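# Unscrew bottle cap, lay it flat, bottle upright

## Task

Twist the cap off the bottle and leave the cap resting flat on the table, with the bottle still standing upright. Both must stay that way without the robot supporting them, and at the end both hands must have released everything and pulled away.

## Robot and tools

Robot: two arms, left_arm and right_arm, facing each other across a table. left_arm's base is on the +y side; the names do not refer to image sides. Each arm ends in the same five-finger right hand, so the hands are not mirror images, and every hand axis and number means the same for both.

Scene frame: origin on the table top halfway between the arm bases, z up, table surface at z = 0. Results give each hand point's position in metres, orientation as a wxyz quaternion, and velocities in m/s and rad/s. Printed positions can be a little off, more at long reach.

Hand point: a point fixed to the palm, 0.05 m in front of it, where index pad and thumb tip meet in a pinch. Its +z runs along the straightened fingers, +y points out of the palm, +x runs across the palm toward the little finger. Straight fingers extend 0.06 to 0.07 m past the point along +z. Sideways the hand spans 0.08 m on the little-finger side, and on the thumb side 0.02 m with the thumb swung in front of the palm or up to 0.09 m otherwise. A wrist bracket on the little-finger side sits 0.03 m beyond the point in +y and 0.11 m across; it can collide.

A row is 28 numbers, each in [-1, 1], always for both arms: left_arm dx, dy, dz, rx, ry, rz, then left_gripper little, ring, middle, index, thumb_bend, thumb_turn, force_limit, speed, then the same 14 for right_arm and right_gripper. dx to rz are an offset, not a pose: they describe the target relative to where that hand point was measured at the start of the action, expressed in the hand point's own axes. Every row in an action is relative to that same start, not to the preceding row. Scale: 1.0 equals 0.6 m or 180 degrees; rx, ry, rz form a single rotation vector. The hand numbers are absolute targets. Fingers and thumb_bend: +1 straight, -1 fully curled. thumb_turn: +1 beside the palm, -1 swung across in front of it. A pinch is roughly index -0.22, thumb_bend -0.75, thumb_turn -0.57. force_limit maps linearly from about 0 N at -1 to 10 N at +1 at the fingertip (15 N for both thumb motors) and only stops closing motion. speed maps from nearly zero at -1 to full at +1, where a full stroke takes 0.6 s. There is no 'leave unchanged' value: resend the last eight hand numbers used for that hand, or, if none yet, its hand_measured six plus hand_force_limit and hand_speed.

execute_actions(actions): a list of actions; each action is a list of up to 15 rows, one row per 1/30 s step, and a shorter list repeats its final row to fill 15 steps (0.5 s). An empty list just returns state and images. The first action of a call is measured from the last reported pose. Each step, the commanded pose is clipped to at most 100 mm and 16 degrees from the measured pose, and position wins over orientation if both cannot be met. After an action the arm continues only to its last clipped pose, so far targets need further actions. Motion lags commands by about 0.17 s; elbows cannot fully straighten.

move(target, speed, stop_force, blocking): target is one 28-number row, offsets taken from the pose in the latest result that shows one. Each hand point travels a straight line there, paths finishing together in 0.5 to 10 s (cut off at 10 s); rotation takes the shorter direction. No obstacle or arm avoidance. speed: 0.002 to 0.5 m/s, default 0.25; rotation limited to twice that in rad/s. stop_force: 9 to 40 N, shared by both arms, not allowed in the first 0.2 s; an arm stops when its wrist sensor feels that much added resistance for 2 steps, then backs to where it was 2 steps before. Use it only with slow speeds and without rotation; omit it when pulling away from a contact. An arm whose target is within 1.5 mm and 0.5 degrees counts as still. Contacts above the wrist sensor go unnoticed. blocking=false returns after 0.5 s while the motion continues; it cannot combine with stop_force, and you must wait or stop before sending anything else. The move: line reports each arm's ending (done, off_target, moving, held, fault, contact) plus limits (paced = clipped, held = steps blocked), and distances from targets.

wait(seconds): 0 to 10, arms keep their last command. stop(): brakes a running move. zoom_image(camera, region): region [x0, y0, x1, y1] in pixels, at most 504 by 504. Cameras: cam_high and cam_low (896x504), cam_left_wrist and cam_right_wrist (616x616 fisheye). show_instructions(): shows the reference pages. finished_scene(scene): ends the scene by number; irreversible.

Grasping: with the thumb swung in front, a whole hand wraps objects 0.035 to 0.08 m wide; swing the thumb before arriving. A motor moves only when its target changes by at least 0.01, then locks on reaching the target or the force limit; locks resist at least 15 N. To grip harder, raise force_limit and send a more-closed target; to release, send a more-open one. Close at speed -0.9 or below for gentle grips. Readouts: hand_measured (positions), hand_stopped_by (moving, target, force, stalled, fault), hand_load_n (positive when pushed open; near 0 means the grip is lost). Wrist force and torque are in the end effector axes, with up to about 4 N offset, 2.4 N noise, saturating near 50 N. Joint torque readings are unreliable. A 'pose unreachable' line means the clearance check altered a command.

Avoid: pushing stiff arms past a firm contact, joint loads over limits (wrist joints 26.3 N m, others 141 N m), or outside forces of 150 N; any of these halts that arm for 10 s. Keep the arms from striking or pressing on each other. Motors warn at 70 °C and brake at 85 °C. Never let anything leave the table; avoid drops, slips and slams. Loose objects may occasionally get nudged.

Each tool is called in YAML: its name, and indented under it one key for each argument.

Reference images:

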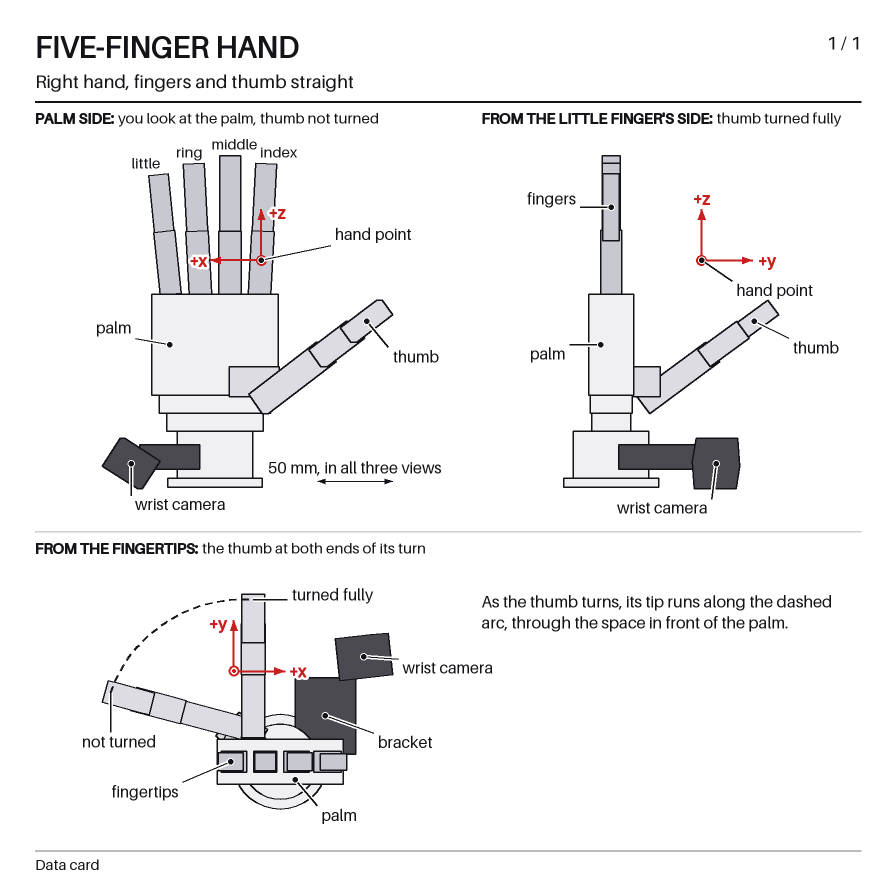

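## Session

execute_actions:
  actions: []

Scene clock: 0.00 s.
left_arm: end_effector_position=(+0.2710, +0.5630, +0.4833) hand_measured=(+1.000, +1.000, +1.000, +1.000, +1.000, +1.000) hand_load_n=(+0.0, +0.0, +0.0, +0.0, +0.0, +0.0) hand_stopped_by=(target, target, target, target, target, target) hand_force_limit=0.00 hand_speed=-0.80 end_effector_quat_wxyz=(+0.011, +0.301, +0.953, +0.002) end_effector_velocity=(-0.000, +0.000, -0.000) end_effector_angular_velocity=(+0.001, +0.001, -0.001) | right_arm: end_effector_position=(+0.1158, -0.2646, +0.4767) hand_measured=(+1.000, +1.000, +1.000, +1.000, +1.000, +1.000) hand_load_n=(+0.0, +0.0, +0.0, +0.0, +0.0, +0.0) hand_stopped_by=(target, target, target, target, target, target) hand_force_limit=0.00 hand_speed=-0.80 end_effector_quat_wxyz=(+0.011, -0.260, +0.966, +0.005) end_effector_velocity=(-0.000, +0.000, -0.000) end_effector_angular_velocity=(+0.000, +0.002, +0.002)
Joint positions: left_arm=[ 0.564 -1.749  1.348  1.955  1.555 -1.861] | right_arm=[-1.185 -1.726  1.345  1.929  1.56  -1.862]
Joint velocities: left_arm=[ 0.001 -0.     0.001  0.    -0.     0.001] | right_arm=[-0.     0.001  0.     0.    -0.001 -0.002]
Joint torques (N m, as the arm reports them, + toward a larger angle): no reading
Wrist force (N, on the end effector, along its own x y z axes, offset not removed): no reading
Wrist torque (N m, same axes, about the end effector's origin, offset not removed): no reading
Hand target (left_arm): +0.271, +0.563, +0.483; +0.011, +0.301, +0.953, +0.002
Hand target (right_arm): +0.116, -0.265, +0.477; +0.011, -0.260, +0.966, +0.005

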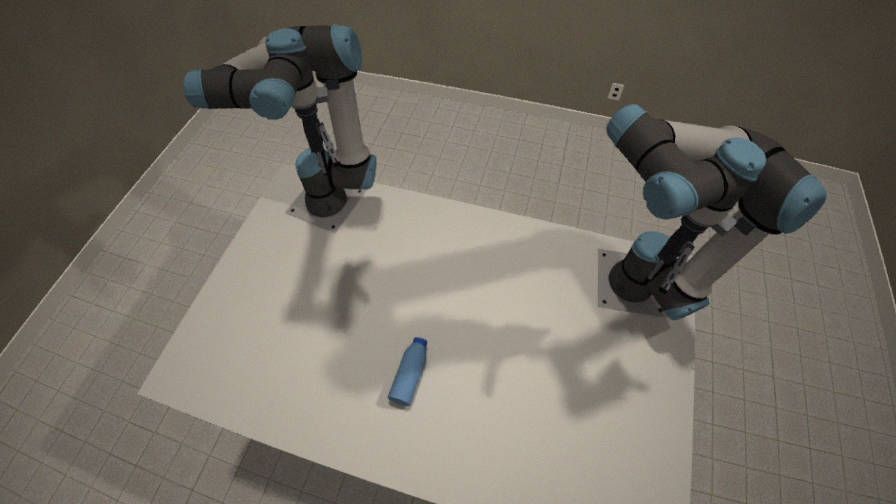

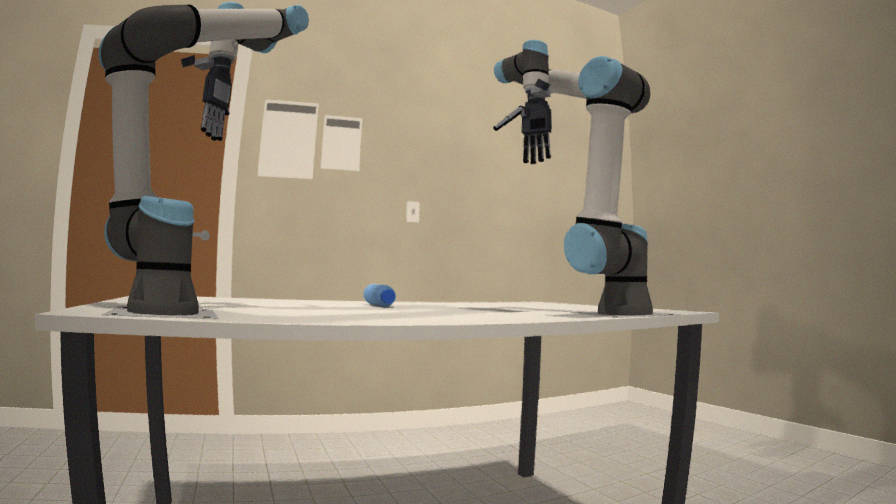

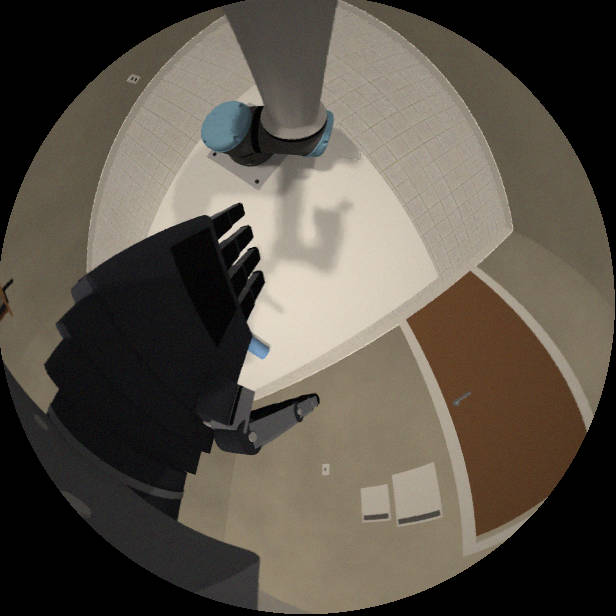

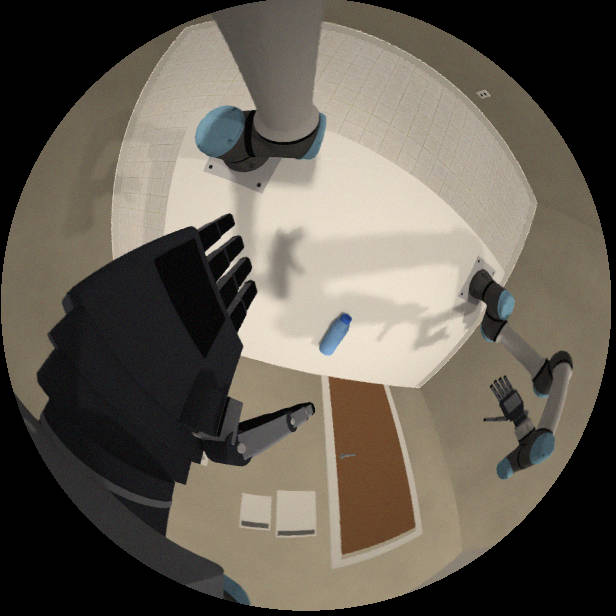

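zoom_image:
  camera: "cam_high"
  region: [150, 0, 654, 300]

zoom_image:
  camera: "cam_high"
  region: [392, 80, 896, 440]

Region (150, 0, 654, 300) of cam_high's 896x504 image, scaled by 1.000; it fills the top 300 rows of this view, and the rest is white.

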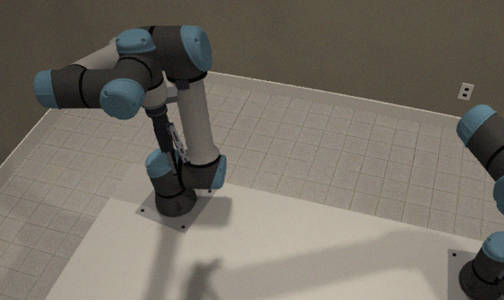

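Region (392, 80, 896, 440) of cam_high's 896x504 image, scaled by 1.000; it fills the top 360 rows of this view, and the rest is white.

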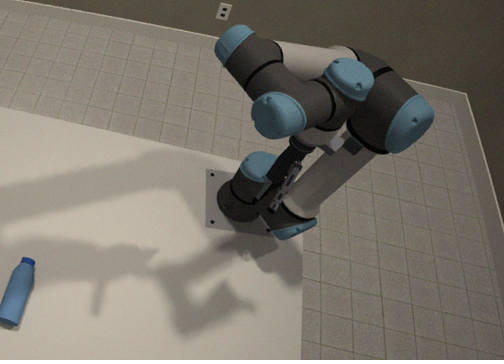

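zoom_image:
  camera: "cam_high"
  region: [350, 320, 470, 420]

zoom_image:
  camera: "cam_low"
  region: [330, 260, 430, 330]

Region (350, 320, 470, 420) of cam_high's 896x504 image, scaled by 4.200, with more detail than that image has.

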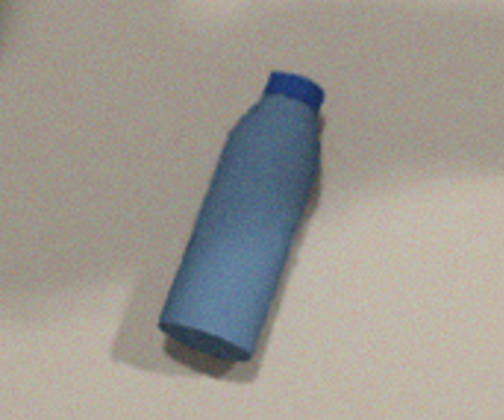

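Region (330, 260, 430, 330) of cam_low's 896x504 image, scaled by 5.040, with more detail than that image has; it fills the top 353 rows of this view, and the rest is white.

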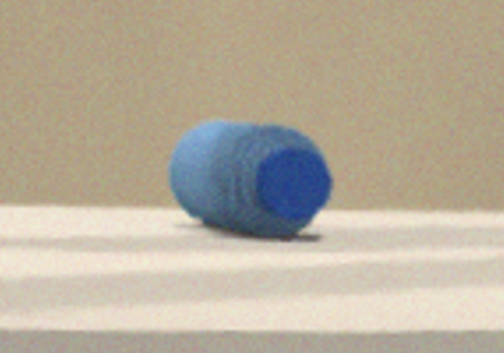

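move:
  target: [-0.851,-0.547,0.538,0.2205,-0.0695,-0.186, 0.6,0.6,0.6,0.6,1,-1,0,0, 0,0,0,0,0,0, 1,1,1,1,1,1,0,-0.8]
  speed: 0.3

Scene clock: 123.00 s.
left_arm: end_effector_position=(+0.5062, -0.0003, +0.1673) hand_measured=(+0.600, +0.600, +0.600, +0.600, +1.000, -1.000) hand_load_n=(+0.0, +0.0, +0.0, +0.0, +0.0, +0.0) hand_stopped_by=(target, target, target, target, target, target) hand_force_limit=0.00 hand_speed=0.00 end_effector_quat_wxyz=(+0.010, +0.005, +0.936, -0.352) end_effector_velocity=(+0.001, -0.003, +0.000) end_effector_angular_velocity=(+0.006, +0.007, -0.002) | right_arm: end_effector_position=(+0.1158, -0.2646, +0.4767) hand_measured=(+1.000, +1.000, +1.000, +1.000, +1.000, +1.000) hand_load_n=(+0.0, +0.0, +0.0, +0.0, +0.0, +0.0) hand_stopped_by=(target, target, target, target, target, target) hand_force_limit=0.00 hand_speed=-0.80 end_effector_quat_wxyz=(+0.011, -0.260, +0.966, +0.005) end_effector_velocity=(-0.000, -0.000, -0.000) end_effector_angular_velocity=(-0.000, -0.000, +0.000)
Joint positions: left_arm=[ 0.493 -0.56   0.393  1.103  1.936 -2.656] | right_arm=[-1.185 -1.726  1.345  1.929  1.56  -1.862]
Joint velocities: left_arm=[-0.     0.033 -0.064  0.041  0.003  0.   ] | right_arm=[-0. -0.  0. -0.  0. -0.]
Joint torques (N m, as the arm reports them, + toward a larger angle): left_arm=[ 10.87 -42.33 -27.31   3.05   2.06  -1.51] | right_arm=[  2.01  -8.52 -18.29   2.41  -0.21  -0.18]
Wrist force (N, on the end effector, along its own x y z axes, offset not removed): left_arm=[1.2 -1.7 -2.4] | right_arm=[-0.4 -5.6 -2.8]
Wrist torque (N m, same axes, about the end effector's origin, offset not removed): left_arm=[-0.14 -0.11 0.11] | right_arm=[-0.75 0.25 -0.32]
Hand target (left_arm): +0.506, -0.000, +0.167; +0.010, +0.005, +0.936, -0.352
Hand target (right_arm): +0.116, -0.265, +0.477; +0.011, -0.260, +0.966, +0.005
Off the commanded pose (left_arm): 0.001 m, 0 deg.
Off the commanded pose (right_arm): 0.000 m, 0 deg.
move: done

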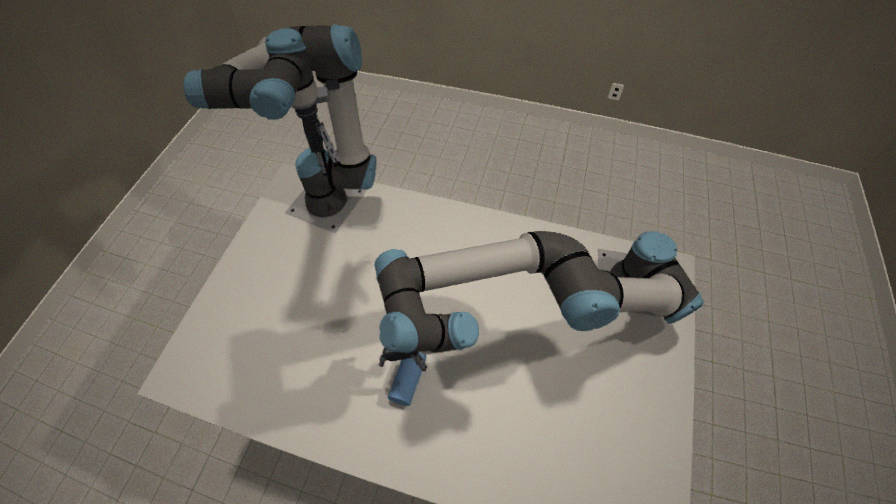

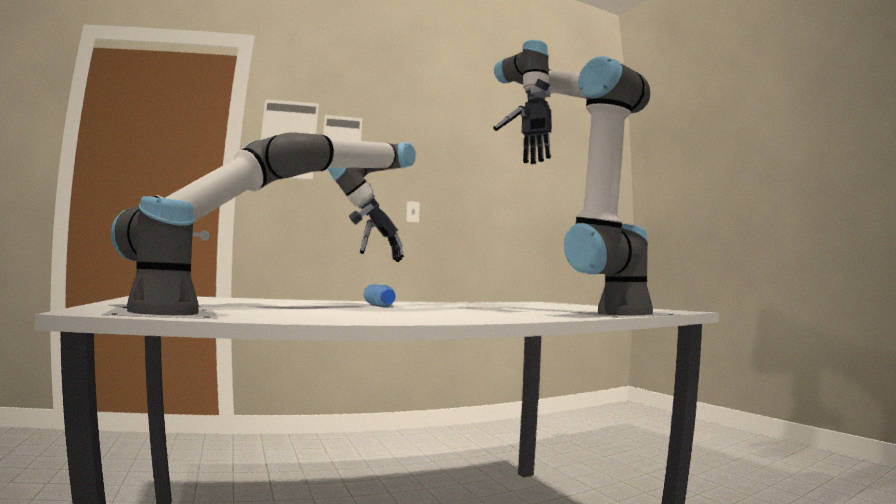

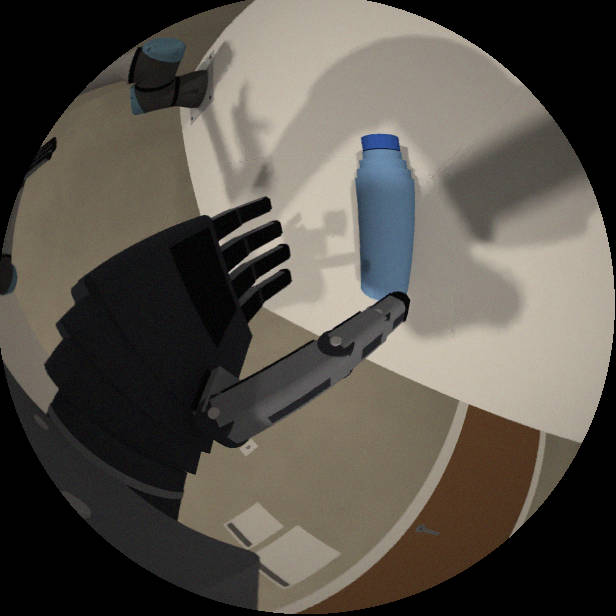

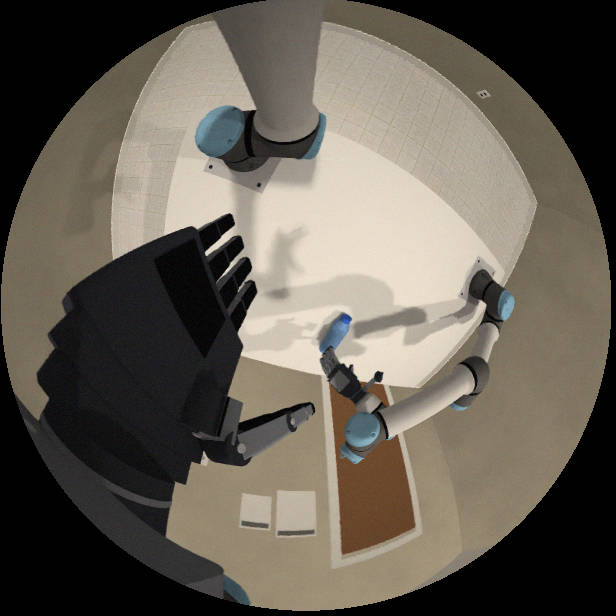

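move:
  target: [0,0.0824,0.094,0,0,0, 0.6,0.6,0.6,0.6,1,-1,0,0, 0,0,0,0,0,0, 1,1,1,1,1,1,0,-0.8]
  speed: 0.15

zoom_image:
  camera: "cam_low"
  region: [300, 200, 460, 320]

zoom_image:
  camera: "cam_high"
  region: [330, 300, 510, 430]

Scene clock: 146.30 s.
left_arm: end_effector_position=(+0.5080, -0.0003, +0.0925) hand_measured=(+0.600, +0.600, +0.600, +0.600, +1.000, -1.000) hand_load_n=(+0.0, +0.0, +0.0, +0.0, +0.0, +0.0) hand_stopped_by=(target, target, target, target, target, target) hand_force_limit=0.00 hand_speed=0.00 end_effector_quat_wxyz=(+0.010, +0.005, +0.936, -0.352) end_effector_velocity=(+0.001, -0.000, -0.002) end_effector_angular_velocity=(-0.002, -0.002, +0.001) | right_arm: end_effector_position=(+0.1158, -0.2646, +0.4767) hand_measured=(+1.000, +1.000, +1.000, +1.000, +1.000, +1.000) hand_load_n=(+0.0, +0.0, +0.0, +0.0, +0.0, +0.0) hand_stopped_by=(target, target, target, target, target, target) hand_force_limit=0.00 hand_speed=-0.80 end_effector_quat_wxyz=(+0.011, -0.260, +0.966, +0.005) end_effector_velocity=(+0.000, -0.000, -0.000) end_effector_angular_velocity=(-0.000, -0.000, -0.001)
Joint positions: left_arm=[ 0.495 -0.576  0.616  0.897  1.938 -2.655] | right_arm=[-1.185 -1.726  1.345  1.929  1.56  -1.862]
Joint velocities: left_arm=[ 0.    -0.001  0.006 -0.008 -0.001 -0.   ] | right_arm=[-0.     0.    -0.     0.     0.     0.001]
Joint torques (N m, as the arm reports them, + toward a larger angle): left_arm=[  4.06 -57.18 -14.79  -1.08  -1.53  -2.21] | right_arm=[  1.65  -8.28 -18.68   2.29  -0.32  -0.17]
Wrist force (N, on the end effector, along its own x y z axes, offset not removed): left_arm=[-3.2 0.6 -0.7] | right_arm=[0.7 -3.4 -0.5]
Wrist torque (N m, same axes, about the end effector's origin, offset not removed): left_arm=[0.17 0.49 -0.15] | right_arm=[-0.59 0.04 -0.27]
Hand target (left_arm): +0.508, -0.000, +0.092; +0.010, +0.005, +0.936, -0.352
Hand target (right_arm): +0.116, -0.265, +0.477; +0.011, -0.260, +0.966, +0.005
Off the commanded pose (left_arm): 0.000 m, 0 deg.
Off the commanded pose (right_arm): 0.000 m, 0 deg.
move: done

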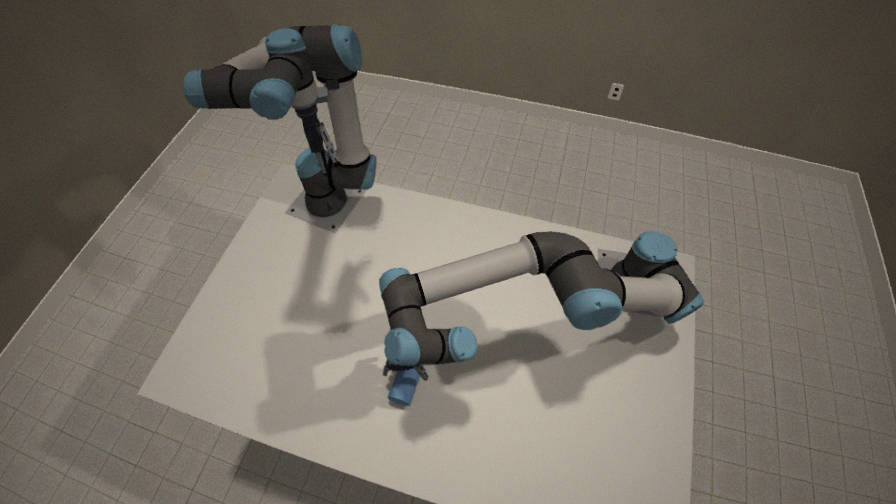

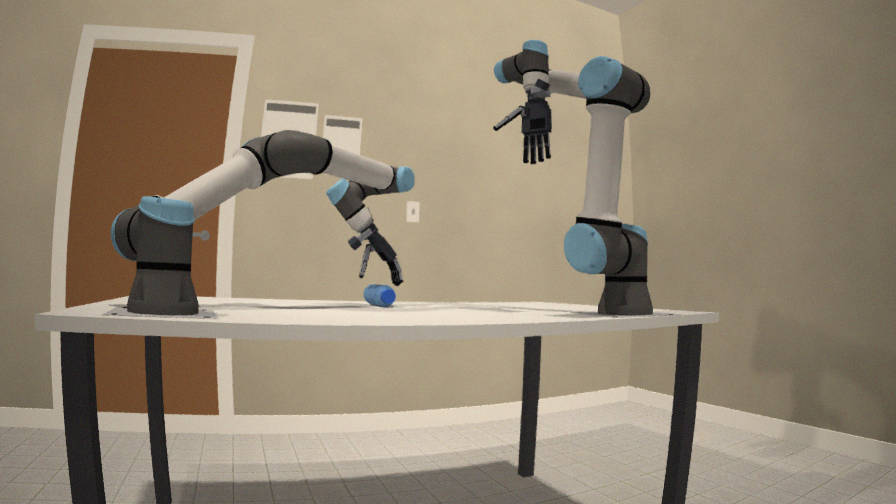

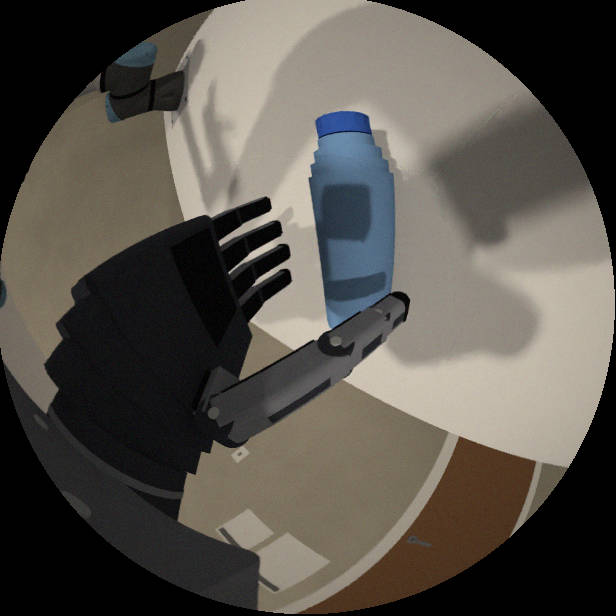

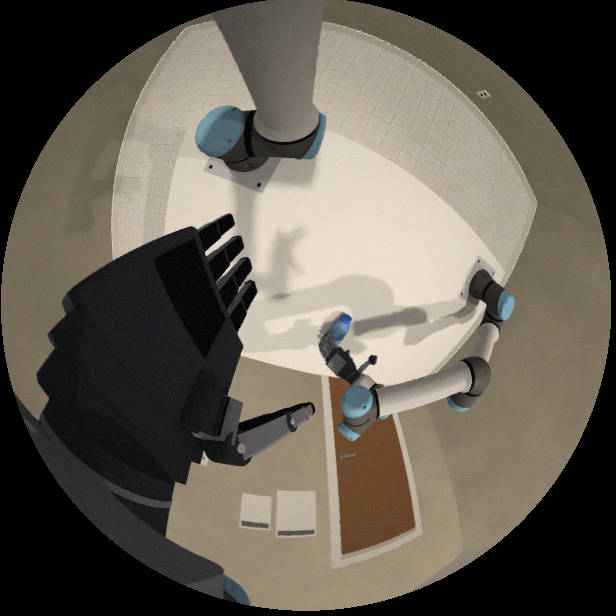

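Region (300, 200, 460, 320) of cam_low's 896x504 image, scaled by 3.150, with more detail than that image has; it fills the top 378 rows of this view, and the rest is white.

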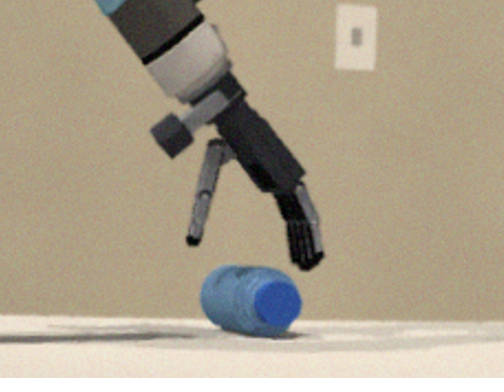

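Region (330, 300, 510, 430) of cam_high's 896x504 image, scaled by 2.800, with more detail than that image has.

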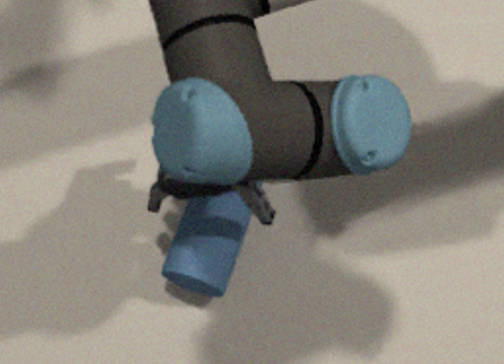

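move:
  target: [-0.025,0.0357,0.0407,0.044,0,0, 0.65,0.65,0.65,0.65,1,-1,0,0, 0,0,0,0,0,0, 1,1,1,1,1,1,0,-0.8]
  speed: 0.08

zoom_image:
  camera: "cam_low"
  region: [300, 200, 460, 320]

zoom_image:
  camera: "cam_high"
  region: [330, 300, 510, 430]

Scene clock: 190.70 s.
left_arm: end_effector_position=(+0.5237, -0.0004, +0.0606) hand_measured=(+0.650, +0.650, +0.650, +0.650, +1.000, -1.000) hand_load_n=(+0.0, +0.0, +0.0, +0.0, +0.0, +0.0) hand_stopped_by=(target, target, target, target, target, target) hand_force_limit=0.00 hand_speed=0.00 end_effector_quat_wxyz=(+0.009, +0.005, +0.910, -0.415) end_effector_velocity=(+0.001, +0.000, -0.002) end_effector_angular_velocity=(-0.010, -0.000, +0.002) | right_arm: end_effector_position=(+0.1158, -0.2646, +0.4767) hand_measured=(+1.000, +1.000, +1.000, +1.000, +1.000, +1.000) hand_load_n=(+0.0, +0.0, +0.0, +0.0, +0.0, +0.0) hand_stopped_by=(target, target, target, target, target, target) hand_force_limit=0.00 hand_speed=-0.80 end_effector_quat_wxyz=(+0.011, -0.260, +0.966, +0.005) end_effector_velocity=(+0.000, +0.000, -0.000) end_effector_angular_velocity=(-0.000, +0.001, +0.001)
Joint positions: left_arm=[ 0.541 -0.618  0.801  0.636  2.031 -2.669] | right_arm=[-1.185 -1.726  1.345  1.929  1.56  -1.862]
Joint velocities: left_arm=[ 0.003 -0.004  0.015 -0.021  0.005 -0.004] | right_arm=[ 0.     0.001 -0.    -0.     0.    -0.   ]
Joint torques (N m, as the arm reports them, + toward a larger angle): left_arm=[ 11.37 -55.29 -15.18  -1.82   2.59  -1.94] | right_arm=[  1.62  -7.49 -18.79   2.41  -0.12  -0.17]
Wrist force (N, on the end effector, along its own x y z axes, offset not removed): left_arm=[-0.7 -0.2 -0.4] | right_arm=[0.6 -4.2 -2.8]
Wrist torque (N m, same axes, about the end effector's origin, offset not removed): left_arm=[0.06 0.10 0.01] | right_arm=[-0.46 0.19 -0.14]
Hand target (left_arm): +0.524, -0.000, +0.060; +0.010, +0.005, +0.909, -0.416
Hand target (right_arm): +0.116, -0.265, +0.477; +0.011, -0.260, +0.966, +0.005
Off the commanded pose (left_arm): 0.000 m, 0 deg.
Off the commanded pose (right_arm): 0.000 m, 0 deg.
move: done

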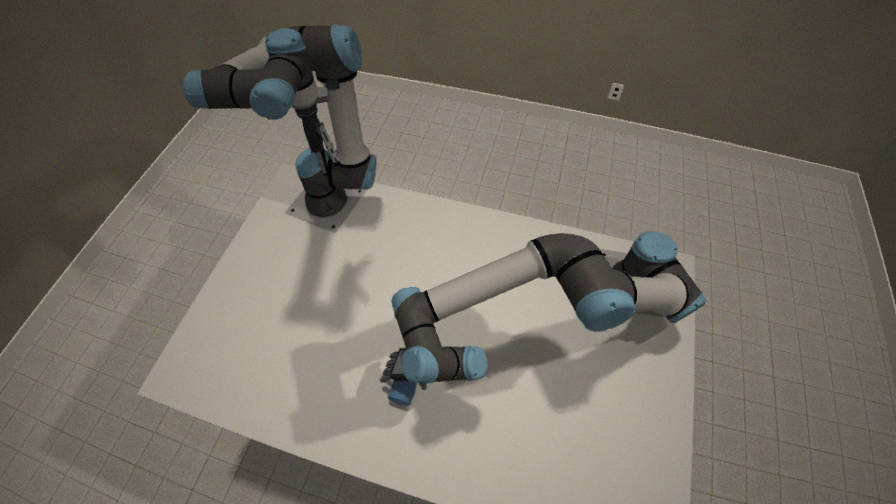

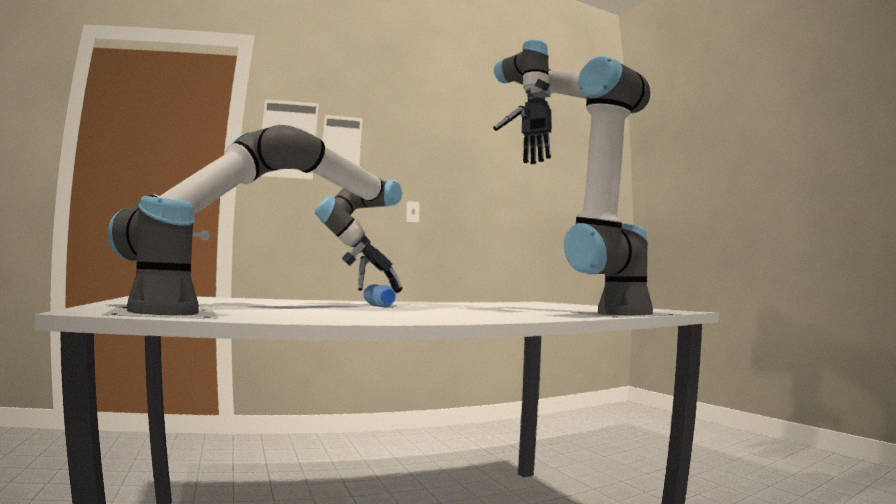

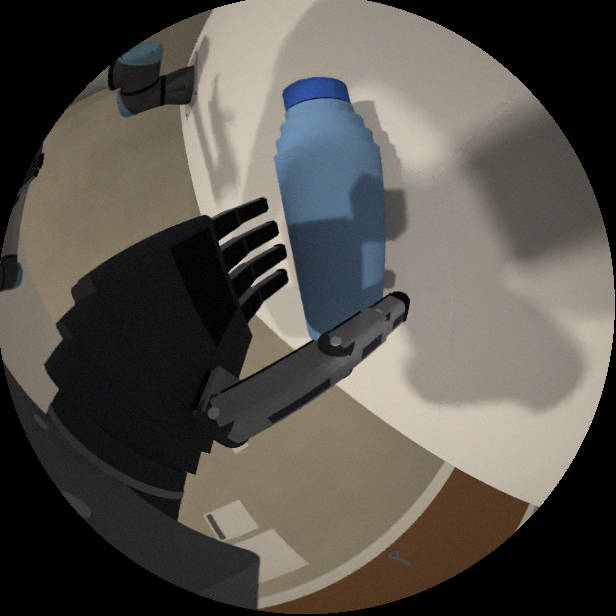

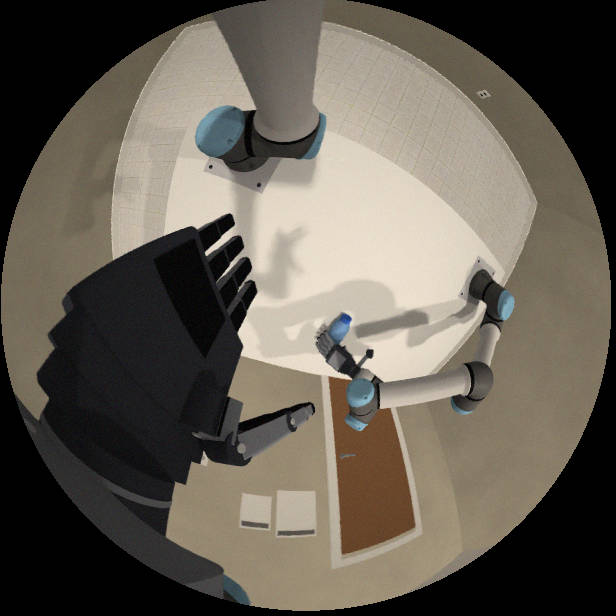

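Region (300, 200, 460, 320) of cam_low's 896x504 image, scaled by 3.150, with more detail than that image has; it fills the top 378 rows of this view, and the rest is white.

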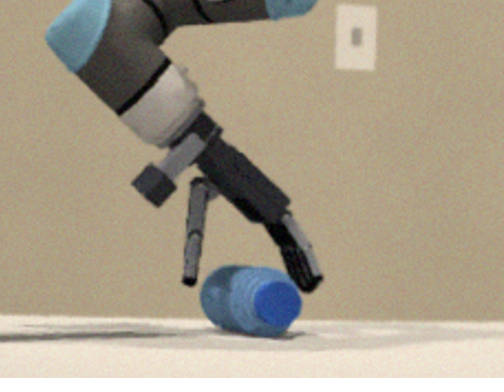

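Region (330, 300, 510, 430) of cam_high's 896x504 image, scaled by 2.800, with more detail than that image has.

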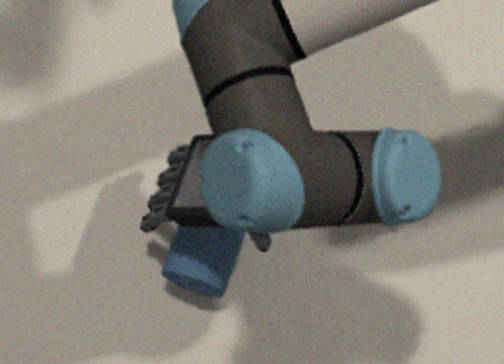

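move:
  target: [0,0.0327,0.0284,0,0,0, 0.65,0.65,0.65,0.65,1,-1,0,0, 0,0,0,0,0,0, 1,1,1,1,1,1,0,-0.8]
  speed: 0.02
  stop_force: 12

zoom_image:
  camera: "cam_low"
  region: [300, 200, 460, 320]

Scene clock: 204.77 s.
left_arm: end_effector_position=(+0.5242, -0.0004, +0.0348) hand_measured=(+0.650, +0.650, +0.650, +0.650, +1.000, -1.000) hand_load_n=(+0.0, +0.0, +0.0, +0.0, +0.0, +0.0) hand_stopped_by=(target, target, target, target, target, target) hand_force_limit=0.00 hand_speed=0.00 end_effector_quat_wxyz=(+0.009, +0.005, +0.910, -0.415) end_effector_velocity=(-0.001, -0.000, -0.002) end_effector_angular_velocity=(+0.001, +0.002, +0.000) | right_arm: end_effector_position=(+0.1158, -0.2646, +0.4767) hand_measured=(+1.000, +1.000, +1.000, +1.000, +1.000, +1.000) hand_load_n=(+0.0, +0.0, +0.0, +0.0, +0.0, +0.0) hand_stopped_by=(target, target, target, target, target, target) hand_force_limit=0.00 hand_speed=-0.80 end_effector_quat_wxyz=(+0.011, -0.260, +0.966, +0.005) end_effector_velocity=(-0.000, -0.000, -0.000) end_effector_angular_velocity=(-0.001, +0.000, +0.001)
Joint positions: left_arm=[ 0.542 -0.599  0.833  0.587  2.032 -2.668] | right_arm=[-1.185 -1.726  1.345  1.929  1.56  -1.862]
Joint velocities: left_arm=[-0.001  0.001  0.003 -0.003 -0.    -0.002] | right_arm=[-0.    -0.     0.     0.     0.001 -0.001]
Joint torques (N m, as the arm reports them, + toward a larger angle): left_arm=[ 13.22 -42.89 -13.63  -1.94   1.84   2.35] | right_arm=[  1.85  -8.06 -18.42   2.26  -0.17  -0.16]
Wrist force (N, on the end effector, along its own x y z axes, offset not removed): left_arm=[-2.2 -1.4 -0.1] | right_arm=[-0.1 -2.9 -3.4]
Wrist torque (N m, same axes, about the end effector's origin, offset not removed): left_arm=[-0.29 0.43 0.02] | right_arm=[-0.25 0.19 -0.10]
Hand target (left_arm): +0.524, -0.000, +0.035; +0.009, +0.005, +0.910, -0.415
Hand target (right_arm): +0.116, -0.265, +0.477; +0.011, -0.260, +0.966, +0.005
Off the commanded pose (left_arm): 0.000 m, 0 deg.
Off the commanded pose (right_arm): 0.000 m, 0 deg.
move: done

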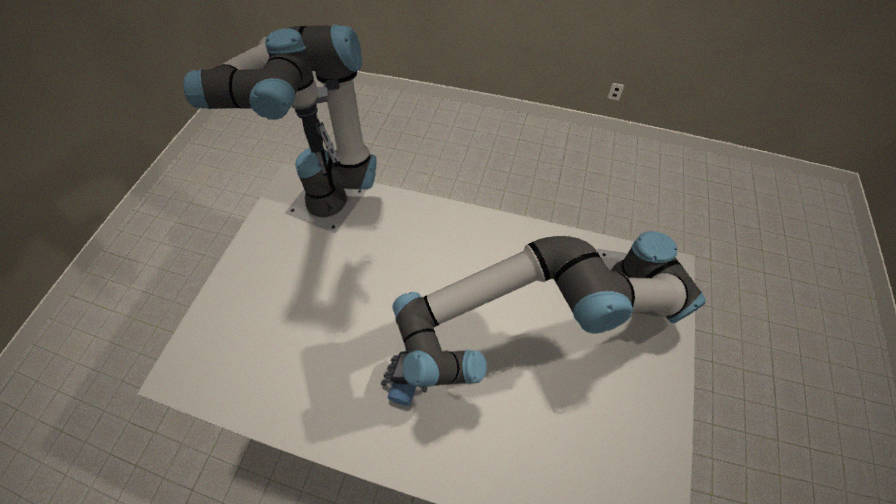

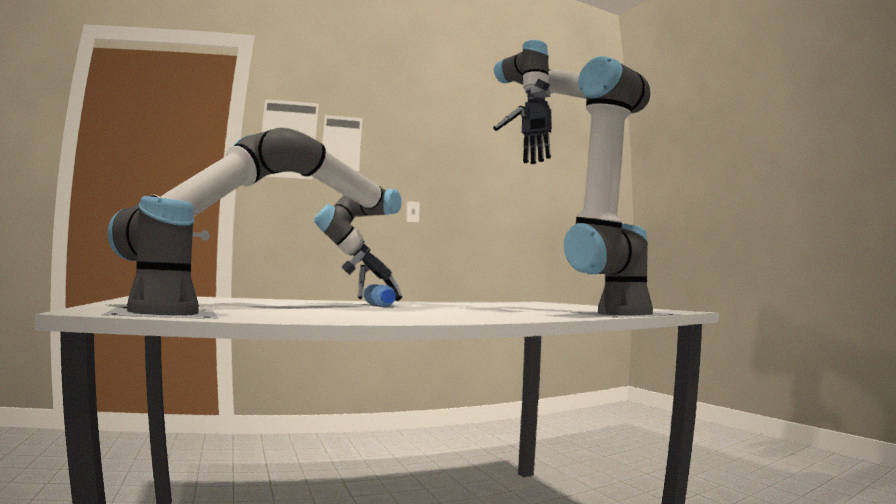

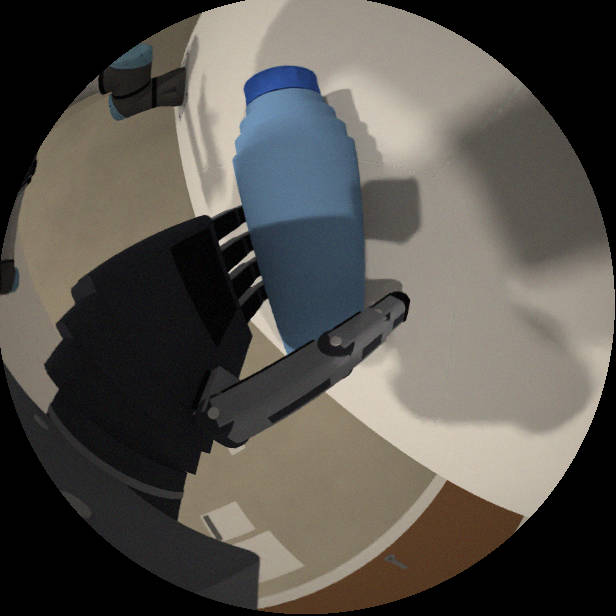

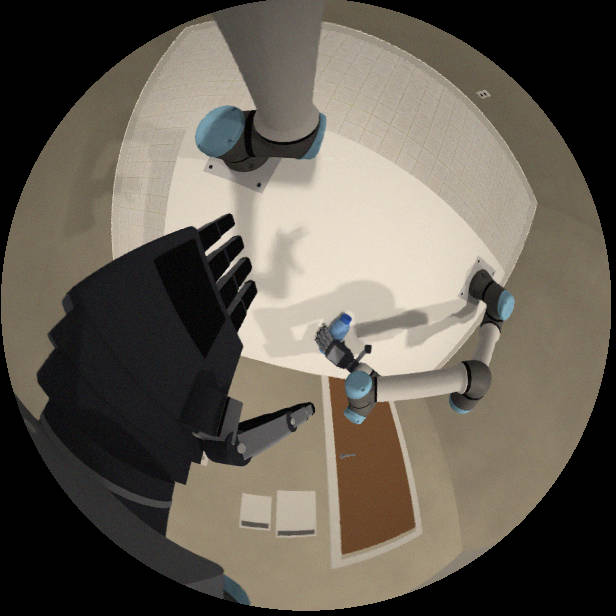

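Region (300, 200, 460, 320) of cam_low's 896x504 image, scaled by 3.150, with more detail than that image has; it fills the top 378 rows of this view, and the rest is white.

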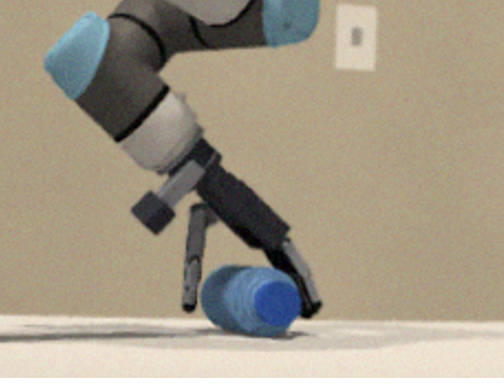

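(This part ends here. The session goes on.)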